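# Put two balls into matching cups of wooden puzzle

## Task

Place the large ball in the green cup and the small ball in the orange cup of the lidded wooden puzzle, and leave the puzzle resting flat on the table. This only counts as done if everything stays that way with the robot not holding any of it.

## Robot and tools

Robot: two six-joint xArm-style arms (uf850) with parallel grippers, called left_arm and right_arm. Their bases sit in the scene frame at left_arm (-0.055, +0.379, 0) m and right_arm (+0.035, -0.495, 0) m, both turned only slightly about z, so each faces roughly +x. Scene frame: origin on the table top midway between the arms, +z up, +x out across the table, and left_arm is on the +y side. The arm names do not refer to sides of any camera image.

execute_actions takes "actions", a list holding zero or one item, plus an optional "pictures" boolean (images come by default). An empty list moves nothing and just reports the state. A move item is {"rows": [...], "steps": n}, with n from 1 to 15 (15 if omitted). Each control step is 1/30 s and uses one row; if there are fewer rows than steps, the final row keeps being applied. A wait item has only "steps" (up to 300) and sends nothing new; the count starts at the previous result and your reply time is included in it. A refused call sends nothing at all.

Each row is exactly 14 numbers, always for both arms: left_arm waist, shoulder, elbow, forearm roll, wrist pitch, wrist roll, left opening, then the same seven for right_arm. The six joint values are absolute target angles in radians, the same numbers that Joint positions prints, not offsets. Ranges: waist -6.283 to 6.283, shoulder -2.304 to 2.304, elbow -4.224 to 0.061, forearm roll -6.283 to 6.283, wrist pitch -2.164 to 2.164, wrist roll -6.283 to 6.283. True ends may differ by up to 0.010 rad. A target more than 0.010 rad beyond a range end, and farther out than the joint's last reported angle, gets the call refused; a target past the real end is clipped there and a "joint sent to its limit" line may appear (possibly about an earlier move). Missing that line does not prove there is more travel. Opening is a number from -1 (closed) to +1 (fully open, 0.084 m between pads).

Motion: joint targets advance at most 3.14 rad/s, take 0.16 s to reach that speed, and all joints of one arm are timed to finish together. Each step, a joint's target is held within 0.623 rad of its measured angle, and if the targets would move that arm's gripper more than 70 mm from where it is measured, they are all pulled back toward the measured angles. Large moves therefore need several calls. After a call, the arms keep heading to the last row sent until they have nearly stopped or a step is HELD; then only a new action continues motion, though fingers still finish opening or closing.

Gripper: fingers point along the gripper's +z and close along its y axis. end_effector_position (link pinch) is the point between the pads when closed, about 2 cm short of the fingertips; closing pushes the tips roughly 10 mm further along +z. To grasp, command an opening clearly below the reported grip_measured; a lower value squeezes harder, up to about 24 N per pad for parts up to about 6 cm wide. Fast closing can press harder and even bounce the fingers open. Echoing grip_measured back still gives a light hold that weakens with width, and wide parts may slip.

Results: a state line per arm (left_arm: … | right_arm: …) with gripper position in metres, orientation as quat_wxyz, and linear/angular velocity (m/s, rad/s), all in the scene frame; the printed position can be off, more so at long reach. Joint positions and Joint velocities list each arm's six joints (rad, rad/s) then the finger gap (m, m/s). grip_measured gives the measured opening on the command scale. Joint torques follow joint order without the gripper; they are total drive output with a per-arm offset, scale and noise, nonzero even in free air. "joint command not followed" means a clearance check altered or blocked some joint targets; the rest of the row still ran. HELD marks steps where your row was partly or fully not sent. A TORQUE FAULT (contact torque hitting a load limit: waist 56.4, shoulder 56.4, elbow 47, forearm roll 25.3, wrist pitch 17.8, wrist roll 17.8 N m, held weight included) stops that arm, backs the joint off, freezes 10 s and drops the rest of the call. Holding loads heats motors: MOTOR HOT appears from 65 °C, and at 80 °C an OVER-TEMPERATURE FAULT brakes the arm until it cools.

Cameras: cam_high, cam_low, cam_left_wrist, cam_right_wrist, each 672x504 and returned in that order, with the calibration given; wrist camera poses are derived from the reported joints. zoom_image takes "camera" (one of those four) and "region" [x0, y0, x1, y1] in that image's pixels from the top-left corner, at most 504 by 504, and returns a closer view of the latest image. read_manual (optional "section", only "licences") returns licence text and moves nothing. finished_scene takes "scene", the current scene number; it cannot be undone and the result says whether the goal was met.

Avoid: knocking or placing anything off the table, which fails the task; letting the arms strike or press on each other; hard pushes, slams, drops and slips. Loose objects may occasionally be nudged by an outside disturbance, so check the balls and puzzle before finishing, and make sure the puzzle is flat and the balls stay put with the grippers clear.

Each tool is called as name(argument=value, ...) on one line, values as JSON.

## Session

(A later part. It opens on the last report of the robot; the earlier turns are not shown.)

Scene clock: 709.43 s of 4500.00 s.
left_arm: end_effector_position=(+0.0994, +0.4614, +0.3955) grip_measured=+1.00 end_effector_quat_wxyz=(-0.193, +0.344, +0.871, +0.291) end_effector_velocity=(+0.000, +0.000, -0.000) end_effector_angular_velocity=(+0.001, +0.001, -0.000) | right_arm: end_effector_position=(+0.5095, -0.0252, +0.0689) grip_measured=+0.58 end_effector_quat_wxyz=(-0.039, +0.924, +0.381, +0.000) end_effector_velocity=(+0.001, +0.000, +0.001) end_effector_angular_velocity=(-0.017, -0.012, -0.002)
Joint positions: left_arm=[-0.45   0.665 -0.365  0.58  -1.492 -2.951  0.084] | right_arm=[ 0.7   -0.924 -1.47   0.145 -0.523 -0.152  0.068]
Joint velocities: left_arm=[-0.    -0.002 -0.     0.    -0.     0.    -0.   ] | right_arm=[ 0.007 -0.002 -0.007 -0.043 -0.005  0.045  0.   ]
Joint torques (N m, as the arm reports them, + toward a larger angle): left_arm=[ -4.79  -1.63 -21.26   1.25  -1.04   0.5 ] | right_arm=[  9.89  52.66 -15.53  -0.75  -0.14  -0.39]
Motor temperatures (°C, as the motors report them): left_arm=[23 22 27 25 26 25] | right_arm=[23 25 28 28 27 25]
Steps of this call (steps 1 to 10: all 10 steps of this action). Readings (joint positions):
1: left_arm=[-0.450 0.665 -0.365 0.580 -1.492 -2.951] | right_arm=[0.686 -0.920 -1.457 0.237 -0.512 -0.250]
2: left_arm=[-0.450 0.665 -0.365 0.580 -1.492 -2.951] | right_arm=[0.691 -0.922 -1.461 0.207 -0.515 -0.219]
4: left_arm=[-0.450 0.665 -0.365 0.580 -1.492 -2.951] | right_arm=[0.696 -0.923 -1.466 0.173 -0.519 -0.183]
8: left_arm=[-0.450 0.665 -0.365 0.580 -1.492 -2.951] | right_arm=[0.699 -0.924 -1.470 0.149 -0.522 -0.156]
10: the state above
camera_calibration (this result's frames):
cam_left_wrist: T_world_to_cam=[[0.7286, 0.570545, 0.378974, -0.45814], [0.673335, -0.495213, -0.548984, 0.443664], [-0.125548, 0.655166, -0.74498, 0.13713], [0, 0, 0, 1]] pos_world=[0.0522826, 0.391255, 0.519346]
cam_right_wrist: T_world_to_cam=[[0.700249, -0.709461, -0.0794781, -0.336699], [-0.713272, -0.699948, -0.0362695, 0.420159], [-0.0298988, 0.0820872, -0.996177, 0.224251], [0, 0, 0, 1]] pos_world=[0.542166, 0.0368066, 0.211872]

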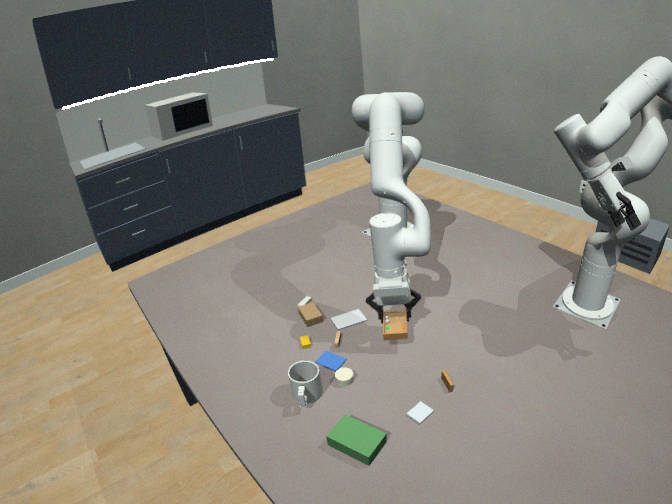

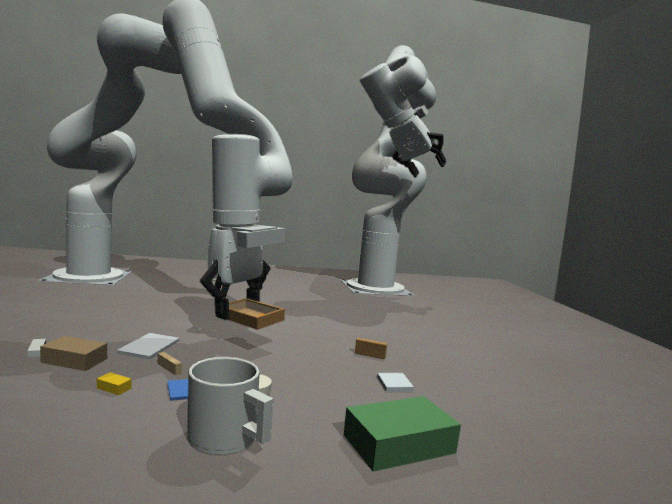

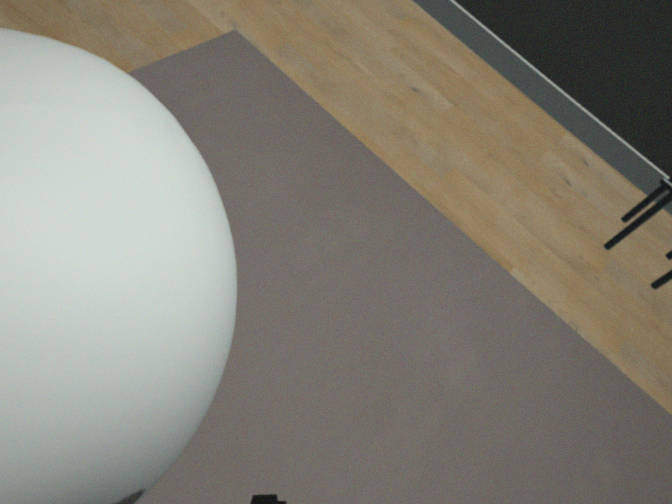

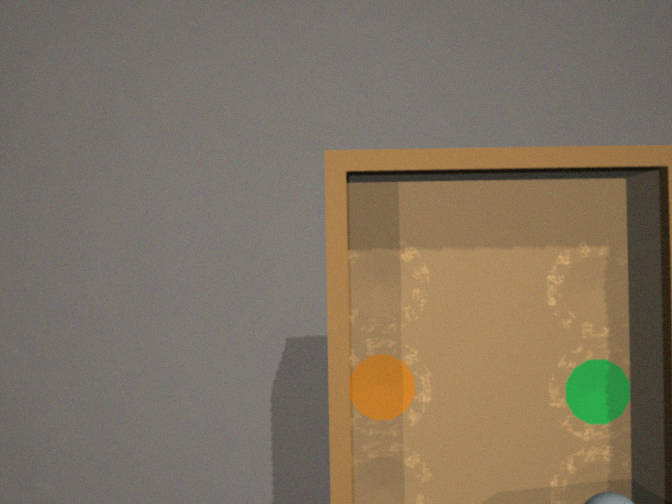

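execute_actions(actions=[])

zoom_image(camera="cam_high", region=[370, 300, 420, 345])

Scene clock: 713.40 s of 4500.00 s.
left_arm: end_effector_position=(+0.0994, +0.4614, +0.3955) grip_measured=+1.00 end_effector_quat_wxyz=(-0.193, +0.344, +0.871, +0.291) end_effector_velocity=(-0.000, -0.000, -0.000) end_effector_angular_velocity=(-0.000, +0.001, +0.000) | right_arm: end_effector_position=(+0.5095, -0.0251, +0.0690) grip_measured=+0.58 end_effector_quat_wxyz=(-0.038, +0.924, +0.381, +0.000) end_effector_velocity=(+0.000, +0.000, -0.000) end_effector_angular_velocity=(+0.001, -0.001, -0.001)
Joint positions: left_arm=[-0.45   0.665 -0.365  0.58  -1.492 -2.951  0.084] | right_arm=[ 0.701 -0.925 -1.471  0.14  -0.523 -0.147  0.068]
Joint velocities: left_arm=[ 0.    -0.001 -0.    -0.     0.     0.     0.   ] | right_arm=[ 0.     0.     0.    -0.     0.001  0.001  0.   ]
Joint torques (N m, as the arm reports them, + toward a larger angle): left_arm=[ -4.54  -2.08 -21.41   1.38  -1.15   0.56] | right_arm=[  9.03  51.74 -15.5   -0.39  -0.11  -0.5 ]
Motor temperatures (°C, as the motors report them): left_arm=[23 22 27 25 26 25] | right_arm=[23 25 28 28 27 25]
Steps of this call (steps 1 to 15: the robot went on to your last target; steps 16 to 90: nothing new was sent; then 0.97 s passed at rest). Readings (joint positions):
1: left_arm=[-0.450 0.665 -0.365 0.580 -1.492 -2.951] | right_arm=[0.700 -0.924 -1.470 0.144 -0.523 -0.151]
2: left_arm=[-0.450 0.665 -0.365 0.580 -1.492 -2.951] | right_arm=[0.700 -0.924 -1.470 0.143 -0.523 -0.150]
4: left_arm=[-0.450 0.665 -0.365 0.580 -1.492 -2.951] | right_arm=[0.700 -0.924 -1.471 0.142 -0.523 -0.149]
8: left_arm=[-0.450 0.665 -0.365 0.580 -1.492 -2.951] | right_arm=[0.701 -0.924 -1.471 0.141 -0.523 -0.148]
90: the state above
All arms were judged still, so your last target was given up. Only a new action makes them travel on or press farther. Fingers that are still opening or closing keep moving.
camera_calibration (this result's frames):
cam_left_wrist: T_world_to_cam=[[0.7286, 0.570545, 0.378974, -0.45814], [0.673335, -0.495213, -0.548985, 0.443664], [-0.125548, 0.655166, -0.74498, 0.13713], [0, 0, 0, 1]] pos_world=[0.0522826, 0.391255, 0.519346]
cam_right_wrist: T_world_to_cam=[[0.700668, -0.709298, -0.0772045, -0.337021], [-0.712914, -0.700333, -0.0358894, 0.42004], [-0.0286126, 0.0801867, -0.996369, 0.223627], [0, 0, 0, 1]] pos_world=[0.54199, 0.0371873, 0.211871]

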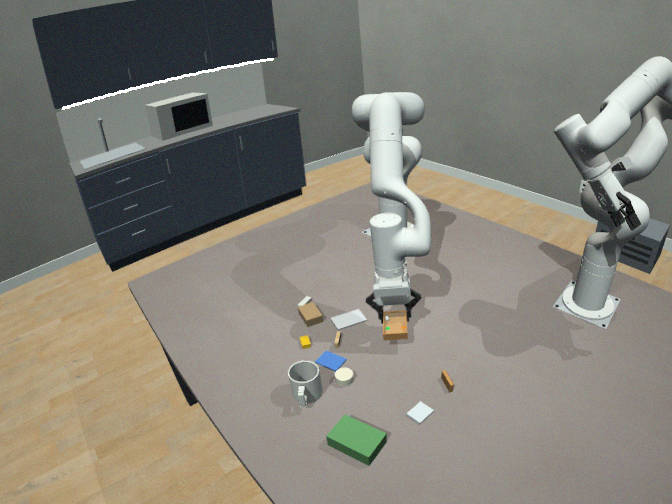

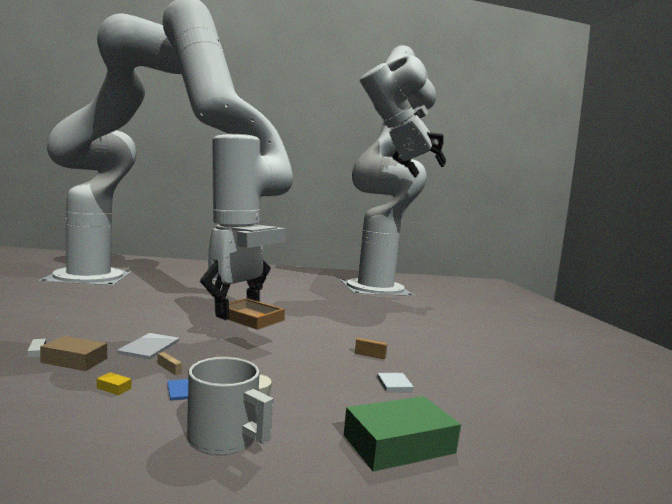

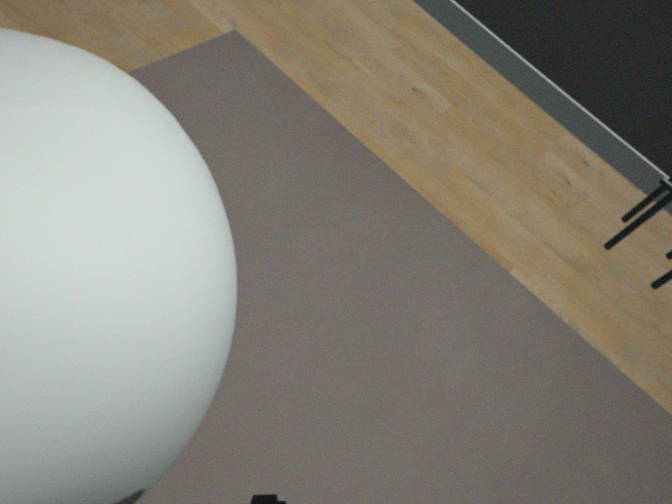

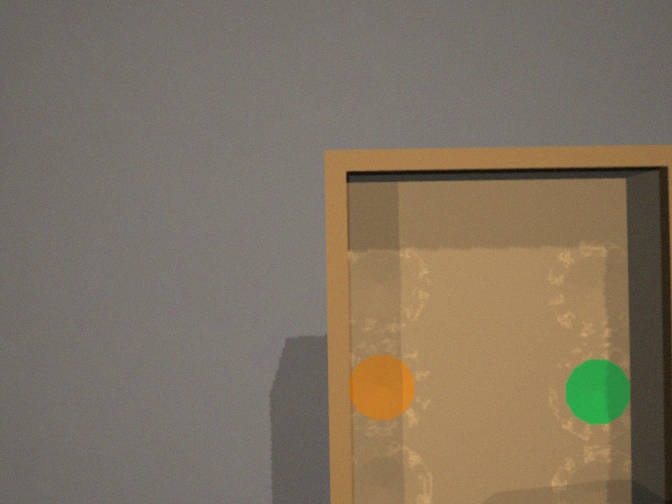

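Region (370, 300, 420, 345) of cam_high's 672x504 image, scaled by 10.080, with more detail than that image has; it fills the top 454 rows of this view, and the rest is white.

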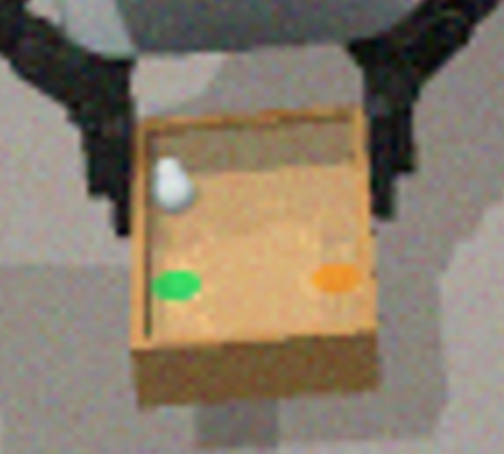

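execute_actions(actions=[])

zoom_image(camera="cam_high", region=[370, 300, 420, 345])

Scene clock: 768.57 s of 4500.00 s.
left_arm: end_effector_position=(+0.0994, +0.4614, +0.3955) grip_measured=+1.00 end_effector_quat_wxyz=(-0.193, +0.344, +0.871, +0.291) end_effector_velocity=(+0.000, +0.000, +0.000) end_effector_angular_velocity=(+0.000, -0.000, -0.000) | right_arm: end_effector_position=(+0.5095, -0.0251, +0.0690) grip_measured=+0.58 end_effector_quat_wxyz=(-0.038, +0.924, +0.381, +0.000) end_effector_velocity=(+0.000, +0.000, +0.000) end_effector_angular_velocity=(+0.001, -0.001, -0.000)
Joint positions: left_arm=[-0.45   0.665 -0.365  0.58  -1.492 -2.951  0.084] | right_arm=[ 0.701 -0.925 -1.471  0.141 -0.523 -0.147  0.068]
Joint velocities: left_arm=[ 0.    -0.    -0.     0.001 -0.    -0.     0.   ] | right_arm=[ 0.    -0.    -0.     0.001  0.001 -0.     0.   ]
Joint torques (N m, as the arm reports them, + toward a larger angle): left_arm=[ -4.69  -1.99 -21.61   1.12  -1.14   0.51] | right_arm=[  8.96  53.12 -15.56  -0.48  -0.22  -0.49]
Motor temperatures (°C, as the motors report them): left_arm=[23 22 27 25 26 25] | right_arm=[23 25 28 28 27 25]
Steps of this call (steps 1 to 90: nothing new was sent; then 52.17 s passed at rest). Readings (joint positions):
1: left_arm=[-0.450 0.665 -0.365 0.580 -1.492 -2.951] | right_arm=[0.701 -0.924 -1.471 0.140 -0.523 -0.147]
2: left_arm=[-0.450 0.665 -0.365 0.580 -1.492 -2.951] | right_arm=[0.701 -0.924 -1.471 0.141 -0.523 -0.147]
4: left_arm=[-0.450 0.665 -0.365 0.580 -1.492 -2.951] | right_arm=[0.701 -0.925 -1.471 0.140 -0.523 -0.147]
8: left_arm=[-0.450 0.665 -0.365 0.580 -1.492 -2.951] | right_arm=[0.701 -0.925 -1.471 0.140 -0.523 -0.147]
90: the state above
camera_calibration (this result's frames):
cam_left_wrist: T_world_to_cam=[[0.7286, 0.570545, 0.378974, -0.45814], [0.673335, -0.495213, -0.548985, 0.443664], [-0.125548, 0.655166, -0.74498, 0.13713], [0, 0, 0, 1]] pos_world=[0.0522826, 0.391255, 0.519346]
cam_right_wrist: T_world_to_cam=[[0.700668, -0.709299, -0.0772046, -0.337021], [-0.712914, -0.700333, -0.0358893, 0.42004], [-0.0286127, 0.0801867, -0.996369, 0.223627], [0, 0, 0, 1]] pos_world=[0.54199, 0.0371873, 0.211871]

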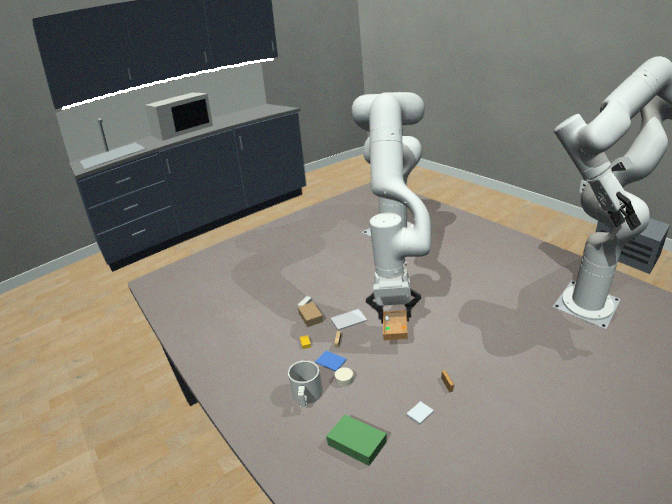

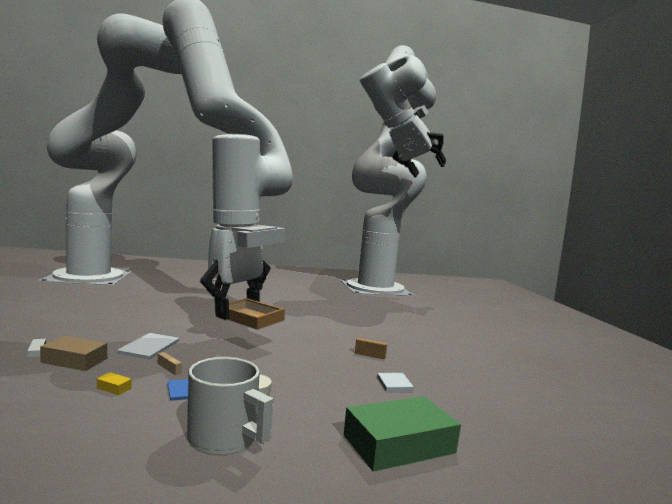

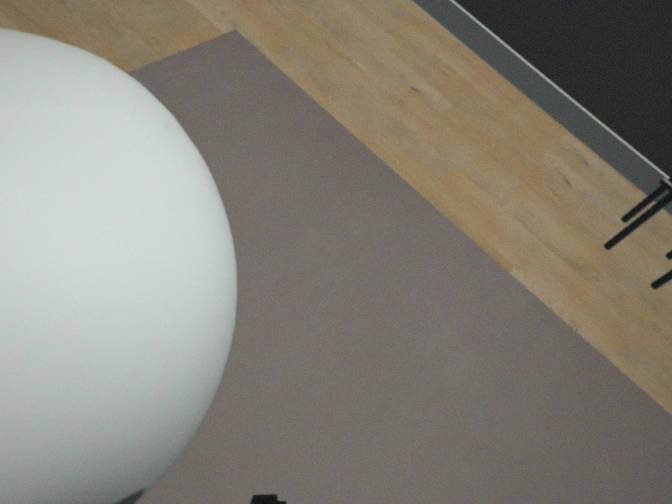

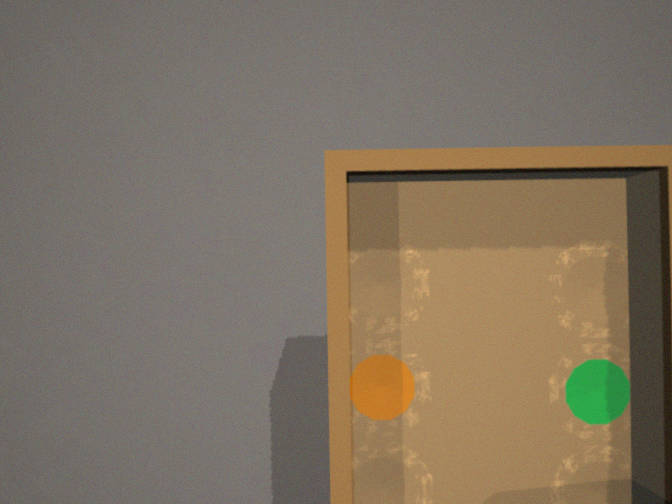

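Region (370, 300, 420, 345) of cam_high's 672x504 image, scaled by 10.080, with more detail than that image has; it fills the top 454 rows of this view, and the rest is white.

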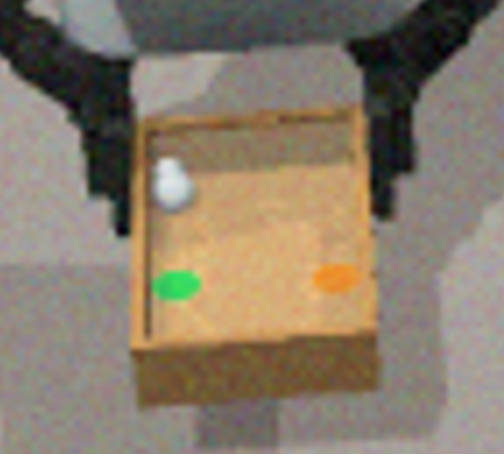

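execute_actions(actions=[{"rows": [[-0.45,0.665,-0.365,0.58,-1.492,-2.951,1,0.7054,-0.9265,-1.4756,0.115,-0.5299,-0.1205,0],[-0.45,0.665,-0.365,0.58,-1.492,-2.951,1,0.7101,-0.9285,-1.4804,0.0894,-0.5366,-0.0937,0],[-0.45,0.665,-0.365,0.58,-1.492,-2.951,1,0.7148,-0.9305,-1.4851,0.0639,-0.5432,-0.0669,0],[-0.45,0.665,-0.365,0.58,-1.492,-2.951,1,0.7194,-0.9325,-1.4899,0.0383,-0.5499,-0.0401,0],[-0.45,0.665,-0.365,0.58,-1.492,-2.951,1,0.7194,-0.9325,-1.4899,0.0383,-0.5499,-0.0401,0],[-0.45,0.665,-0.365,0.58,-1.492,-2.951,1,0.7194,-0.9325,-1.4899,0.0383,-0.5499,-0.0401,0],[-0.45,0.665,-0.365,0.58,-1.492,-2.951,1,0.7194,-0.9325,-1.4899,0.0383,-0.5499,-0.0401,0],[-0.45,0.665,-0.365,0.58,-1.492,-2.951,1,0.7194,-0.9325,-1.4899,0.0383,-0.5499,-0.0401,0],[-0.45,0.665,-0.365,0.58,-1.492,-2.951,1,0.7281,-0.9325,-1.4899,-0.0063,-0.5495,0.0066,0],[-0.45,0.665,-0.365,0.58,-1.492,-2.951,1,0.7369,-0.9325,-1.4899,-0.0508,-0.5503,0.0532,0],[-0.45,0.665,-0.365,0.58,-1.492,-2.951,1,0.7456,-0.9325,-1.4899,-0.0954,-0.5523,0.0999,0]], "steps": 15}], pictures=false)

execute_actions(actions=[{"rows": [[-0.45,0.665,-0.365,0.58,-1.492,-2.951,1,0.7456,-0.9325,-1.4899,-0.0954,-0.5523,0.0999,0]], "steps": 15}], pictures=false)

execute_actions(actions=[{"steps": 15}])

zoom_image(camera="cam_high", region=[370, 300, 420, 345])

Scene clock: 889.07 s of 4500.00 s.
left_arm: end_effector_position=(+0.0994, +0.4614, +0.3955) grip_measured=+1.00 end_effector_quat_wxyz=(-0.193, +0.344, +0.871, +0.291) end_effector_velocity=(+0.000, +0.000, -0.000) end_effector_angular_velocity=(+0.001, +0.000, -0.000) | right_arm: end_effector_position=(+0.5087, -0.0247, +0.0698) grip_measured=+0.58 end_effector_quat_wxyz=(+0.013, +0.924, +0.382, +0.009) end_effector_velocity=(-0.004, +0.003, +0.001) end_effector_angular_velocity=(-0.149, -0.146, +0.011)
Joint positions: left_arm=[-0.45   0.665 -0.365  0.58  -1.492 -2.951  0.084] | right_arm=[ 0.739 -0.932 -1.489 -0.06  -0.551  0.062  0.068]
Joint velocities: left_arm=[-0.    -0.001 -0.     0.001  0.    -0.    -0.   ] | right_arm=[ 0.083 -0.002 -0.001 -0.398 -0.016  0.41   0.   ]
Joint torques (N m, as the arm reports them, + toward a larger angle): left_arm=[ -5.14  -1.92 -21.23   1.09  -1.11   0.46] | right_arm=[  5.02  52.2  -15.43   3.03  -0.11  -0.91]
Motor temperatures (°C, as the motors report them): left_arm=[23 22 27 25 26 25] | right_arm=[23 25 28 28 27 25]
Steps of this call (steps 1 to 90: nothing new was sent; then 117.00 s passed at rest; steps 91 to 105: all 15 steps of this action). Readings (joint positions):
91: left_arm=[-0.450 0.665 -0.365 0.580 -1.492 -2.951] | right_arm=[0.701 -0.925 -1.471 0.140 -0.523 -0.147]
92: left_arm=[-0.450 0.665 -0.365 0.580 -1.492 -2.951] | right_arm=[0.701 -0.925 -1.472 0.136 -0.524 -0.143]
94: left_arm=[-0.450 0.665 -0.365 0.580 -1.492 -2.951] | right_arm=[0.705 -0.927 -1.476 0.114 -0.530 -0.119]
98: left_arm=[-0.450 0.665 -0.365 0.580 -1.492 -2.951] | right_arm=[0.716 -0.931 -1.486 0.058 -0.545 -0.062]
105: the state above

Scene clock: 889.57 s of 4500.00 s.
left_arm: end_effector_position=(+0.0994, +0.4614, +0.3955) grip_measured=+1.00 end_effector_quat_wxyz=(-0.193, +0.344, +0.871, +0.291) end_effector_velocity=(-0.000, -0.000, -0.000) end_effector_angular_velocity=(-0.001, -0.000, +0.001) | right_arm: end_effector_position=(+0.5091, -0.0247, +0.0700) grip_measured=+0.58 end_effector_quat_wxyz=(+0.021, +0.924, +0.381, +0.013) end_effector_velocity=(-0.000, -0.000, -0.000) end_effector_angular_velocity=(-0.002, -0.001, +0.001)
Joint positions: left_arm=[-0.45   0.665 -0.365  0.58  -1.492 -2.951  0.084] | right_arm=[ 0.746 -0.932 -1.49  -0.095 -0.552  0.1    0.068]
Joint velocities: left_arm=[-0.     0.    -0.    -0.001  0.    -0.     0.   ] | right_arm=[ 0.001 -0.     0.001 -0.003  0.     0.003 -0.   ]
Joint torques (N m, as the arm reports them, + toward a larger angle): left_arm=[ -5.07  -2.57 -21.34   1.31  -1.12   0.51] | right_arm=[  9.53  52.03 -15.54  -0.41  -0.22  -0.33]
Motor temperatures (°C, as the motors report them): left_arm=[23 22 27 25 26 25] | right_arm=[23 25 28 28 27 25]
Steps of this call (steps 1 to 15: all 15 steps of this action). Readings (joint positions):
1: left_arm=[-0.450 0.665 -0.365 0.580 -1.492 -2.951] | right_arm=[0.741 -0.932 -1.490 -0.071 -0.551 0.073]
2: left_arm=[-0.450 0.665 -0.365 0.580 -1.492 -2.951] | right_arm=[0.743 -0.932 -1.490 -0.078 -0.552 0.081]
4: left_arm=[-0.450 0.665 -0.365 0.580 -1.492 -2.951] | right_arm=[0.744 -0.932 -1.490 -0.087 -0.552 0.091]
8: left_arm=[-0.450 0.665 -0.365 0.580 -1.492 -2.951] | right_arm=[0.745 -0.932 -1.490 -0.093 -0.552 0.097]
15: the state above

Scene clock: 890.07 s of 4500.00 s.
left_arm: end_effector_position=(+0.0994, +0.4614, +0.3955) grip_measured=+1.00 end_effector_quat_wxyz=(-0.193, +0.344, +0.871, +0.291) end_effector_velocity=(-0.000, -0.000, -0.000) end_effector_angular_velocity=(-0.000, +0.001, -0.000) | right_arm: end_effector_position=(+0.5091, -0.0247, +0.0700) grip_measured=+0.58 end_effector_quat_wxyz=(+0.022, +0.924, +0.381, +0.013) end_effector_velocity=(+0.000, -0.000, -0.000) end_effector_angular_velocity=(-0.001, -0.000, +0.000)
Joint positions: left_arm=[-0.45   0.665 -0.365  0.58  -1.492 -2.951  0.084] | right_arm=[ 0.746 -0.933 -1.49  -0.095 -0.552  0.1    0.068]
Joint velocities: left_arm=[-0.    -0.001 -0.    -0.    -0.     0.     0.   ] | right_arm=[-0.    -0.     0.    -0.001 -0.     0.001  0.   ]
Joint torques (N m, as the arm reports them, + toward a larger angle): left_arm=[ -5.35  -2.12 -21.34   1.22  -1.1    0.53] | right_arm=[ 10.01  53.24 -15.56  -0.87  -0.16  -0.38]
Motor temperatures (°C, as the motors report them): left_arm=[23 22 27 25 26 25] | right_arm=[23 25 28 28 27 25]
Steps of this call (steps 1 to 15: the robot went on to your last target). Readings (joint positions):
1: left_arm=[-0.450 0.665 -0.365 0.580 -1.492 -2.951] | right_arm=[0.746 -0.932 -1.490 -0.095 -0.552 0.100]
2: left_arm=[-0.450 0.665 -0.365 0.580 -1.492 -2.951] | right_arm=[0.746 -0.932 -1.490 -0.095 -0.552 0.100]
4: left_arm=[-0.450 0.665 -0.365 0.580 -1.492 -2.951] | right_arm=[0.746 -0.932 -1.490 -0.095 -0.552 0.100]
8: left_arm=[-0.450 0.665 -0.365 0.580 -1.492 -2.951] | right_arm=[0.746 -0.932 -1.490 -0.095 -0.552 0.100]
15: the state above
All arms were judged still, so your last target was given up. Only a new action makes them travel on or press farther. Fingers that are still opening or closing keep moving.
camera_calibration (this result's frames):
cam_left_wrist: T_world_to_cam=[[0.7286, 0.570545, 0.378974, -0.45814], [0.673335, -0.495213, -0.548985, 0.443664], [-0.125548, 0.655166, -0.74498, 0.137129], [0, 0, 0, 1]] pos_world=[0.0522826, 0.391255, 0.519346]
cam_right_wrist: T_world_to_cam=[[0.700919, -0.712008, 0.0419203, -0.344895], [-0.7121, -0.701911, -0.0153099, 0.418161], [0.0403251, -0.0191204, -0.999004, 0.187239], [0, 0, 0, 1]] pos_world=[0.531966, 0.0515232, 0.207912]

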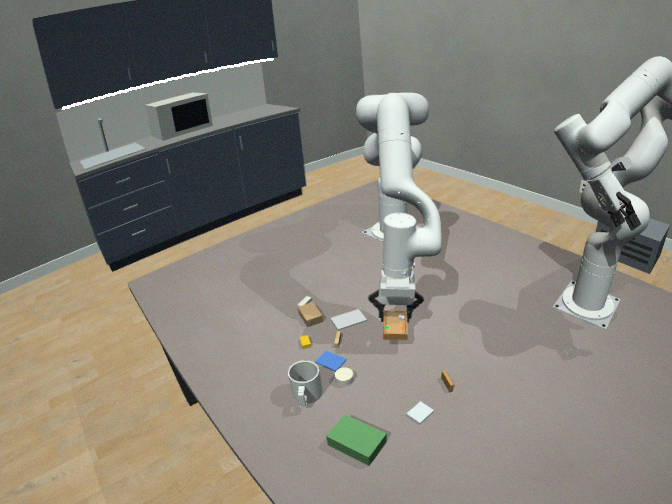

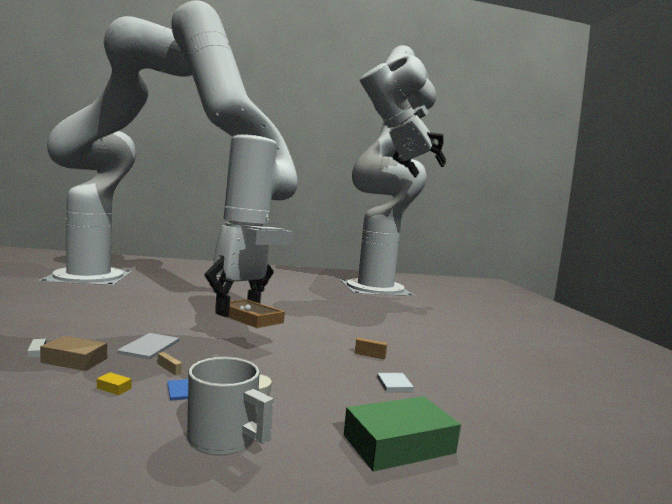

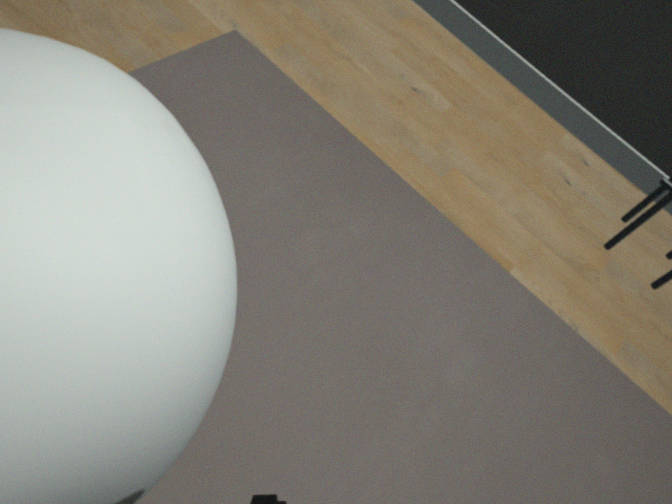

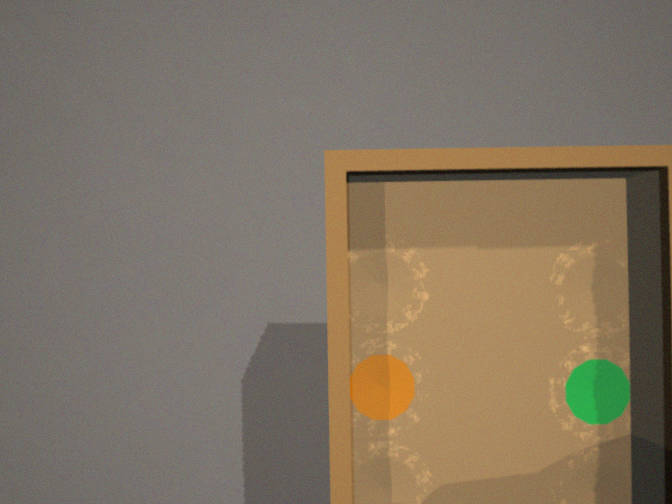

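Region (370, 300, 420, 345) of cam_high's 672x504 image, scaled by 10.080, with more detail than that image has; it fills the top 454 rows of this view, and the rest is white.

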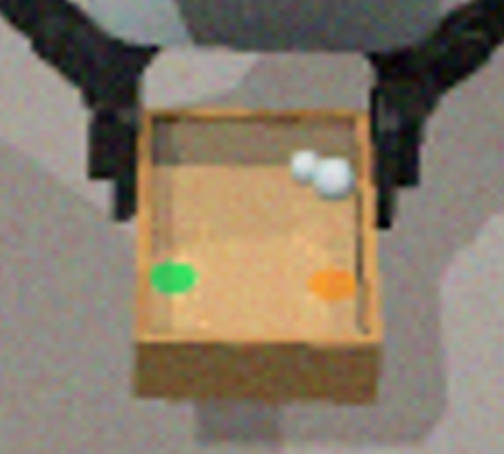

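execute_actions(actions=[{"rows": [[-0.45,0.665,-0.365,0.58,-1.492,-2.951,1,0.7494,-0.9337,-1.4925,-0.1135,-0.5577,0.1188,0],[-0.45,0.665,-0.365,0.58,-1.492,-2.951,1,0.7531,-0.935,-1.4951,-0.1313,-0.5633,0.1372,0],[-0.45,0.665,-0.365,0.58,-1.492,-2.951,1,0.7568,-0.9362,-1.4977,-0.149,-0.569,0.1555,0]], "steps": 15}])

zoom_image(camera="cam_high", region=[370, 300, 420, 345])

execute_actions(actions=[{"rows": [[-0.45,0.665,-0.365,0.58,-1.492,-2.951,1,0.7568,-0.9316,-1.488,-0.1527,-0.5541,0.1598,0]], "steps": 12}])

zoom_image(camera="cam_high", region=[370, 300, 420, 345])

Scene clock: 922.27 s of 4500.00 s.
left_arm: end_effector_position=(+0.0994, +0.4614, +0.3955) grip_measured=+1.00 end_effector_quat_wxyz=(-0.193, +0.344, +0.871, +0.291) end_effector_velocity=(-0.000, -0.000, -0.000) end_effector_angular_velocity=(-0.001, +0.000, +0.001) | right_arm: end_effector_position=(+0.5089, -0.0247, +0.0708) grip_measured=+0.58 end_effector_quat_wxyz=(+0.037, +0.924, +0.381, +0.015) end_effector_velocity=(-0.000, -0.000, -0.000) end_effector_angular_velocity=(-0.005, -0.001, +0.001)
Joint positions: left_arm=[-0.45   0.665 -0.365  0.58  -1.492 -2.951  0.084] | right_arm=[ 0.757 -0.936 -1.498 -0.148 -0.569  0.155  0.068]
Joint velocities: left_arm=[-0.     0.     0.    -0.001 -0.    -0.    -0.   ] | right_arm=[ 0.002 -0.    -0.001 -0.007 -0.003  0.007  0.   ]
Joint torques (N m, as the arm reports them, + toward a larger angle): left_arm=[ -5.07  -1.8  -21.47   1.23  -1.15   0.51] | right_arm=[ 10.    52.81 -15.25  -0.94  -0.13  -0.35]
Motor temperatures (°C, as the motors report them): left_arm=[23 22 27 25 26 25] | right_arm=[23 25 28 28 27 25]
Steps of this call (steps 1 to 90: nothing new was sent; then 28.70 s passed at rest; steps 91 to 105: all 15 steps of this action). Readings (joint positions):
91: left_arm=[-0.450 0.665 -0.365 0.580 -1.492 -2.951] | right_arm=[0.746 -0.933 -1.490 -0.096 -0.552 0.100]
92: left_arm=[-0.450 0.665 -0.365 0.580 -1.492 -2.951] | right_arm=[0.746 -0.933 -1.490 -0.099 -0.553 0.104]
94: left_arm=[-0.450 0.665 -0.365 0.580 -1.492 -2.951] | right_arm=[0.750 -0.934 -1.493 -0.115 -0.559 0.121]
98: left_arm=[-0.450 0.665 -0.365 0.580 -1.492 -2.951] | right_arm=[0.755 -0.936 -1.497 -0.141 -0.566 0.147]
105: the state above
camera_calibration (this result's frames):
cam_left_wrist: T_world_to_cam=[[0.7286, 0.570545, 0.378974, -0.45814], [0.673335, -0.495213, -0.548985, 0.443664], [-0.125548, 0.655166, -0.74498, 0.137129], [0, 0, 0, 1]] pos_world=[0.0522825, 0.391255, 0.519346]
cam_right_wrist: T_world_to_cam=[[0.700037, -0.710497, 0.0717025, -0.346436], [-0.711939, -0.702203, -0.00737853, 0.417366], [0.0555921, -0.0458825, -0.997399, 0.179452], [0, 0, 0, 1]] pos_world=[0.529681, 0.0551674, 0.206905]

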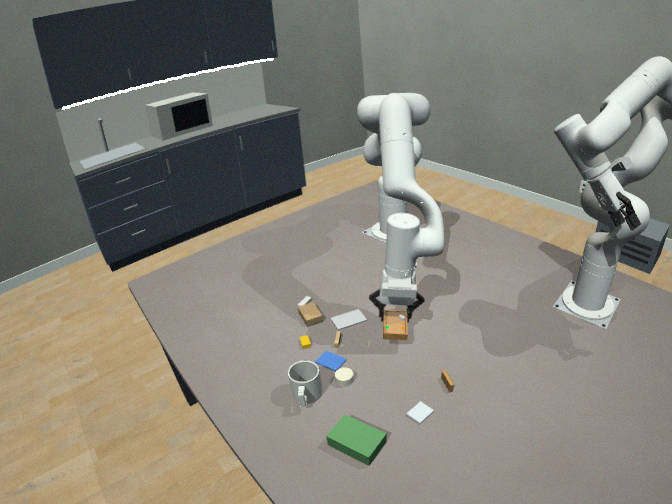

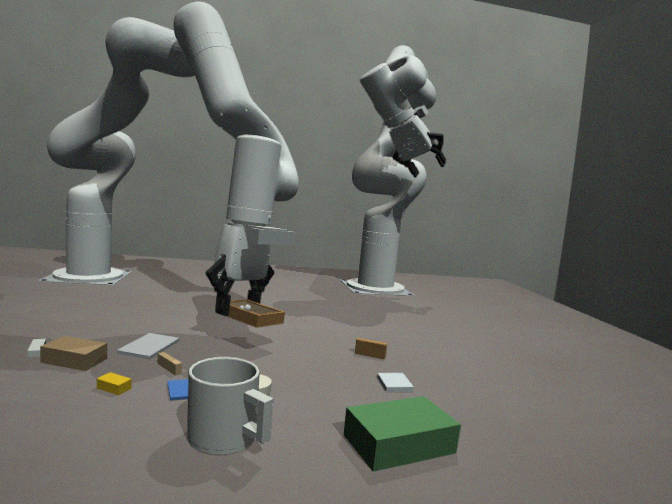

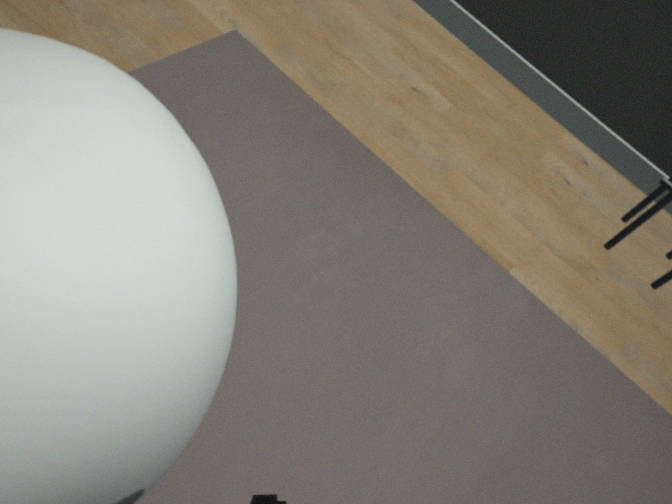

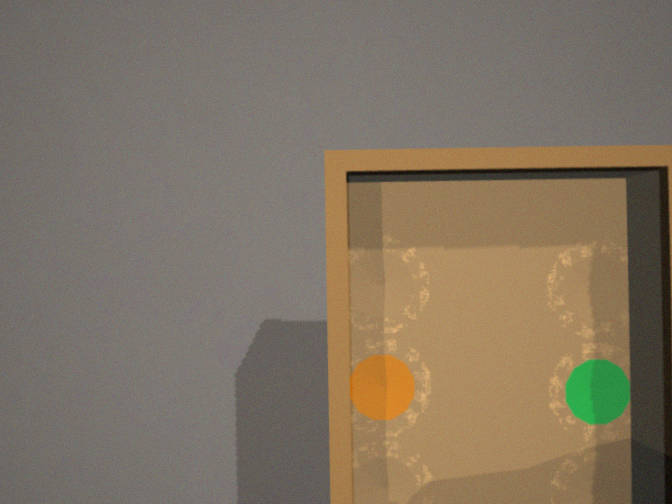

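Region (370, 300, 420, 345) of cam_high's 672x504 image, scaled by 10.080, with more detail than that image has; it fills the top 454 rows of this view, and the rest is white.

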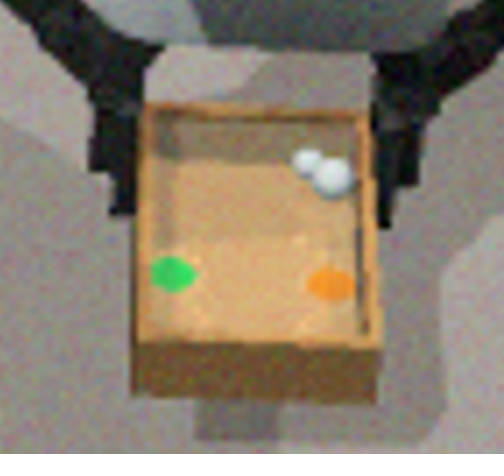

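Scene clock: 922.67 s of 4500.00 s.
left_arm: end_effector_position=(+0.0994, +0.4614, +0.3955) grip_measured=+1.00 end_effector_quat_wxyz=(-0.193, +0.344, +0.871, +0.291) end_effector_velocity=(+0.000, +0.000, +0.000) end_effector_angular_velocity=(+0.001, -0.001, -0.001) | right_arm: end_effector_position=(+0.5088, -0.0247, +0.0704) grip_measured=+0.58 end_effector_quat_wxyz=(+0.035, +0.924, +0.381, +0.020) end_effector_velocity=(+0.000, +0.000, -0.000) end_effector_angular_velocity=(+0.002, -0.002, +0.002)
Joint positions: left_arm=[-0.45   0.665 -0.365  0.58  -1.492 -2.951  0.084] | right_arm=[ 0.757 -0.932 -1.488 -0.153 -0.554  0.16   0.068]
Joint velocities: left_arm=[ 0.     0.     0.     0.001  0.     0.    -0.   ] | right_arm=[ 0.     0.001  0.002 -0.002  0.004 -0.    -0.   ]
Joint torques (N m, as the arm reports them, + toward a larger angle): left_arm=[ -4.84  -2.02 -21.38   1.33  -1.19   0.52] | right_arm=[  9.24  51.94 -15.63  -0.9   -0.19  -0.31]
Motor temperatures (°C, as the motors report them): left_arm=[23 22 27 25 26 25] | right_arm=[23 25 28 28 27 25]
Steps of this call (steps 1 to 12: all 12 steps of this action). Readings (joint positions):
1: left_arm=[-0.450 0.665 -0.365 0.580 -1.492 -2.951] | right_arm=[0.757 -0.936 -1.497 -0.148 -0.569 0.155]
2: left_arm=[-0.450 0.665 -0.365 0.580 -1.492 -2.951] | right_arm=[0.757 -0.935 -1.496 -0.149 -0.566 0.156]
4: left_arm=[-0.450 0.665 -0.365 0.580 -1.492 -2.951] | right_arm=[0.757 -0.933 -1.492 -0.151 -0.560 0.158]
8: left_arm=[-0.450 0.665 -0.365 0.580 -1.492 -2.951] | right_arm=[0.757 -0.932 -1.489 -0.152 -0.556 0.159]
12: the state above
camera_calibration (this result's frames):
cam_left_wrist: T_world_to_cam=[[0.7286, 0.570545, 0.378974, -0.45814], [0.673335, -0.495212, -0.548985, 0.443664], [-0.125548, 0.655167, -0.744979, 0.137129], [0, 0, 0, 1]] pos_world=[0.0522826, 0.391255, 0.519346]
cam_right_wrist: T_world_to_cam=[[0.699609, -0.710903, 0.071865, -0.346211], [-0.711783, -0.702194, -0.0170081, 0.417897], [0.0625543, -0.0392532, -0.997269, 0.175733], [0, 0, 0, 1]] pos_world=[0.528671, 0.05422, 0.207241]

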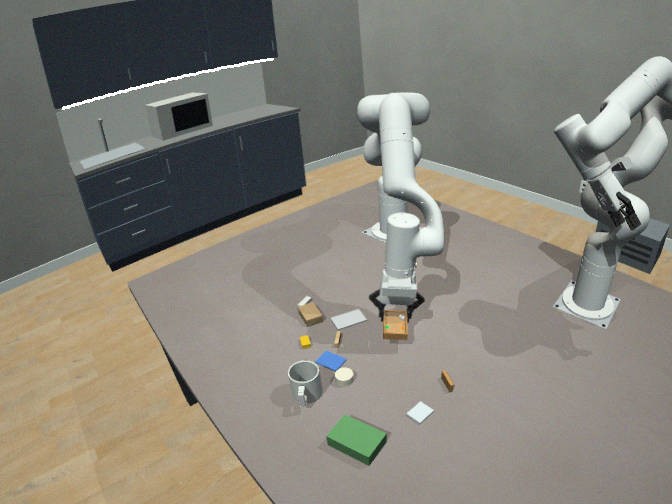

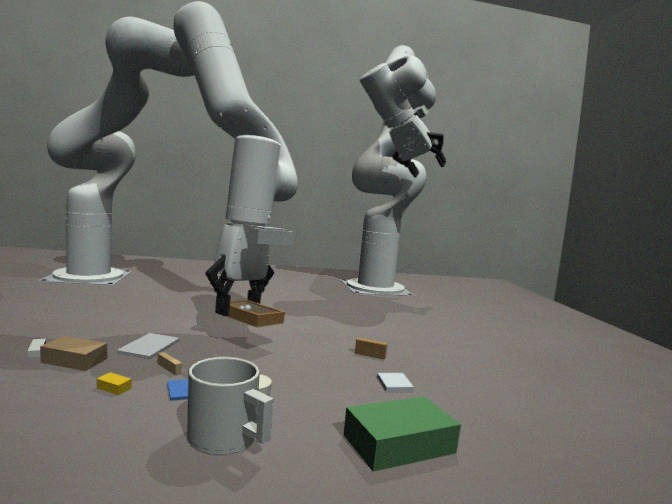

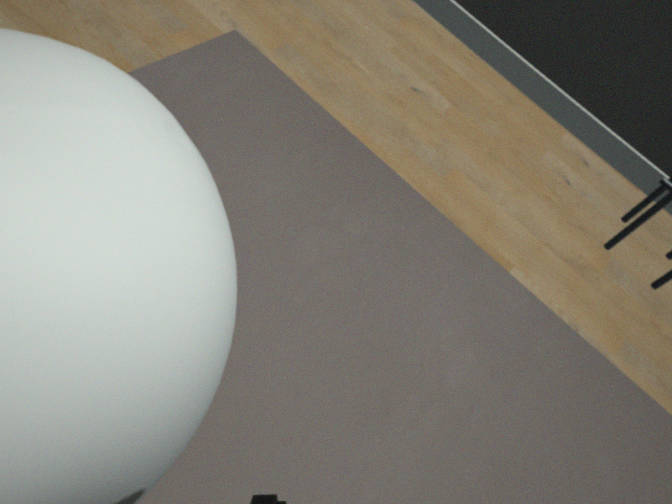

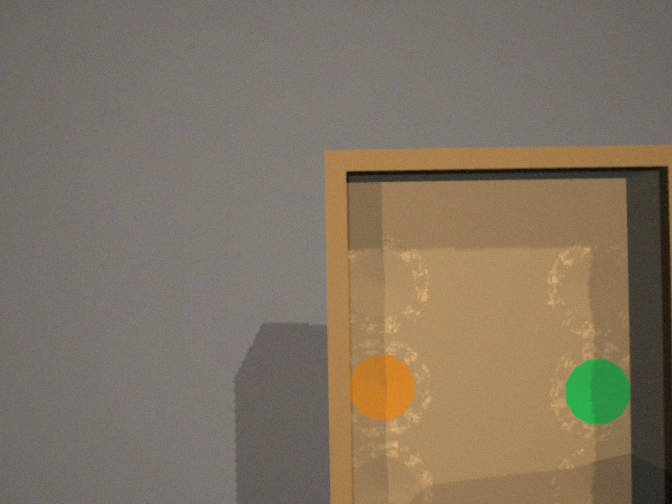

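Region (370, 300, 420, 345) of cam_high's 672x504 image, scaled by 10.080, with more detail than that image has; it fills the top 454 rows of this view, and the rest is white.

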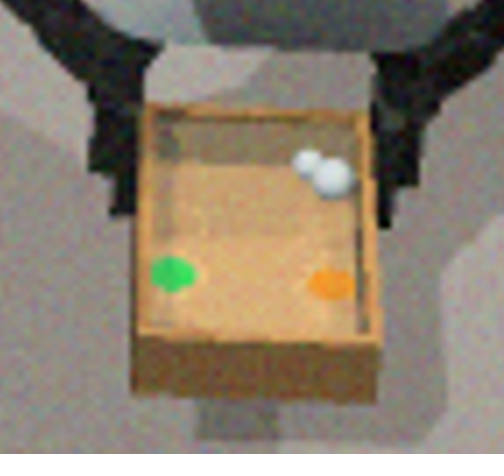

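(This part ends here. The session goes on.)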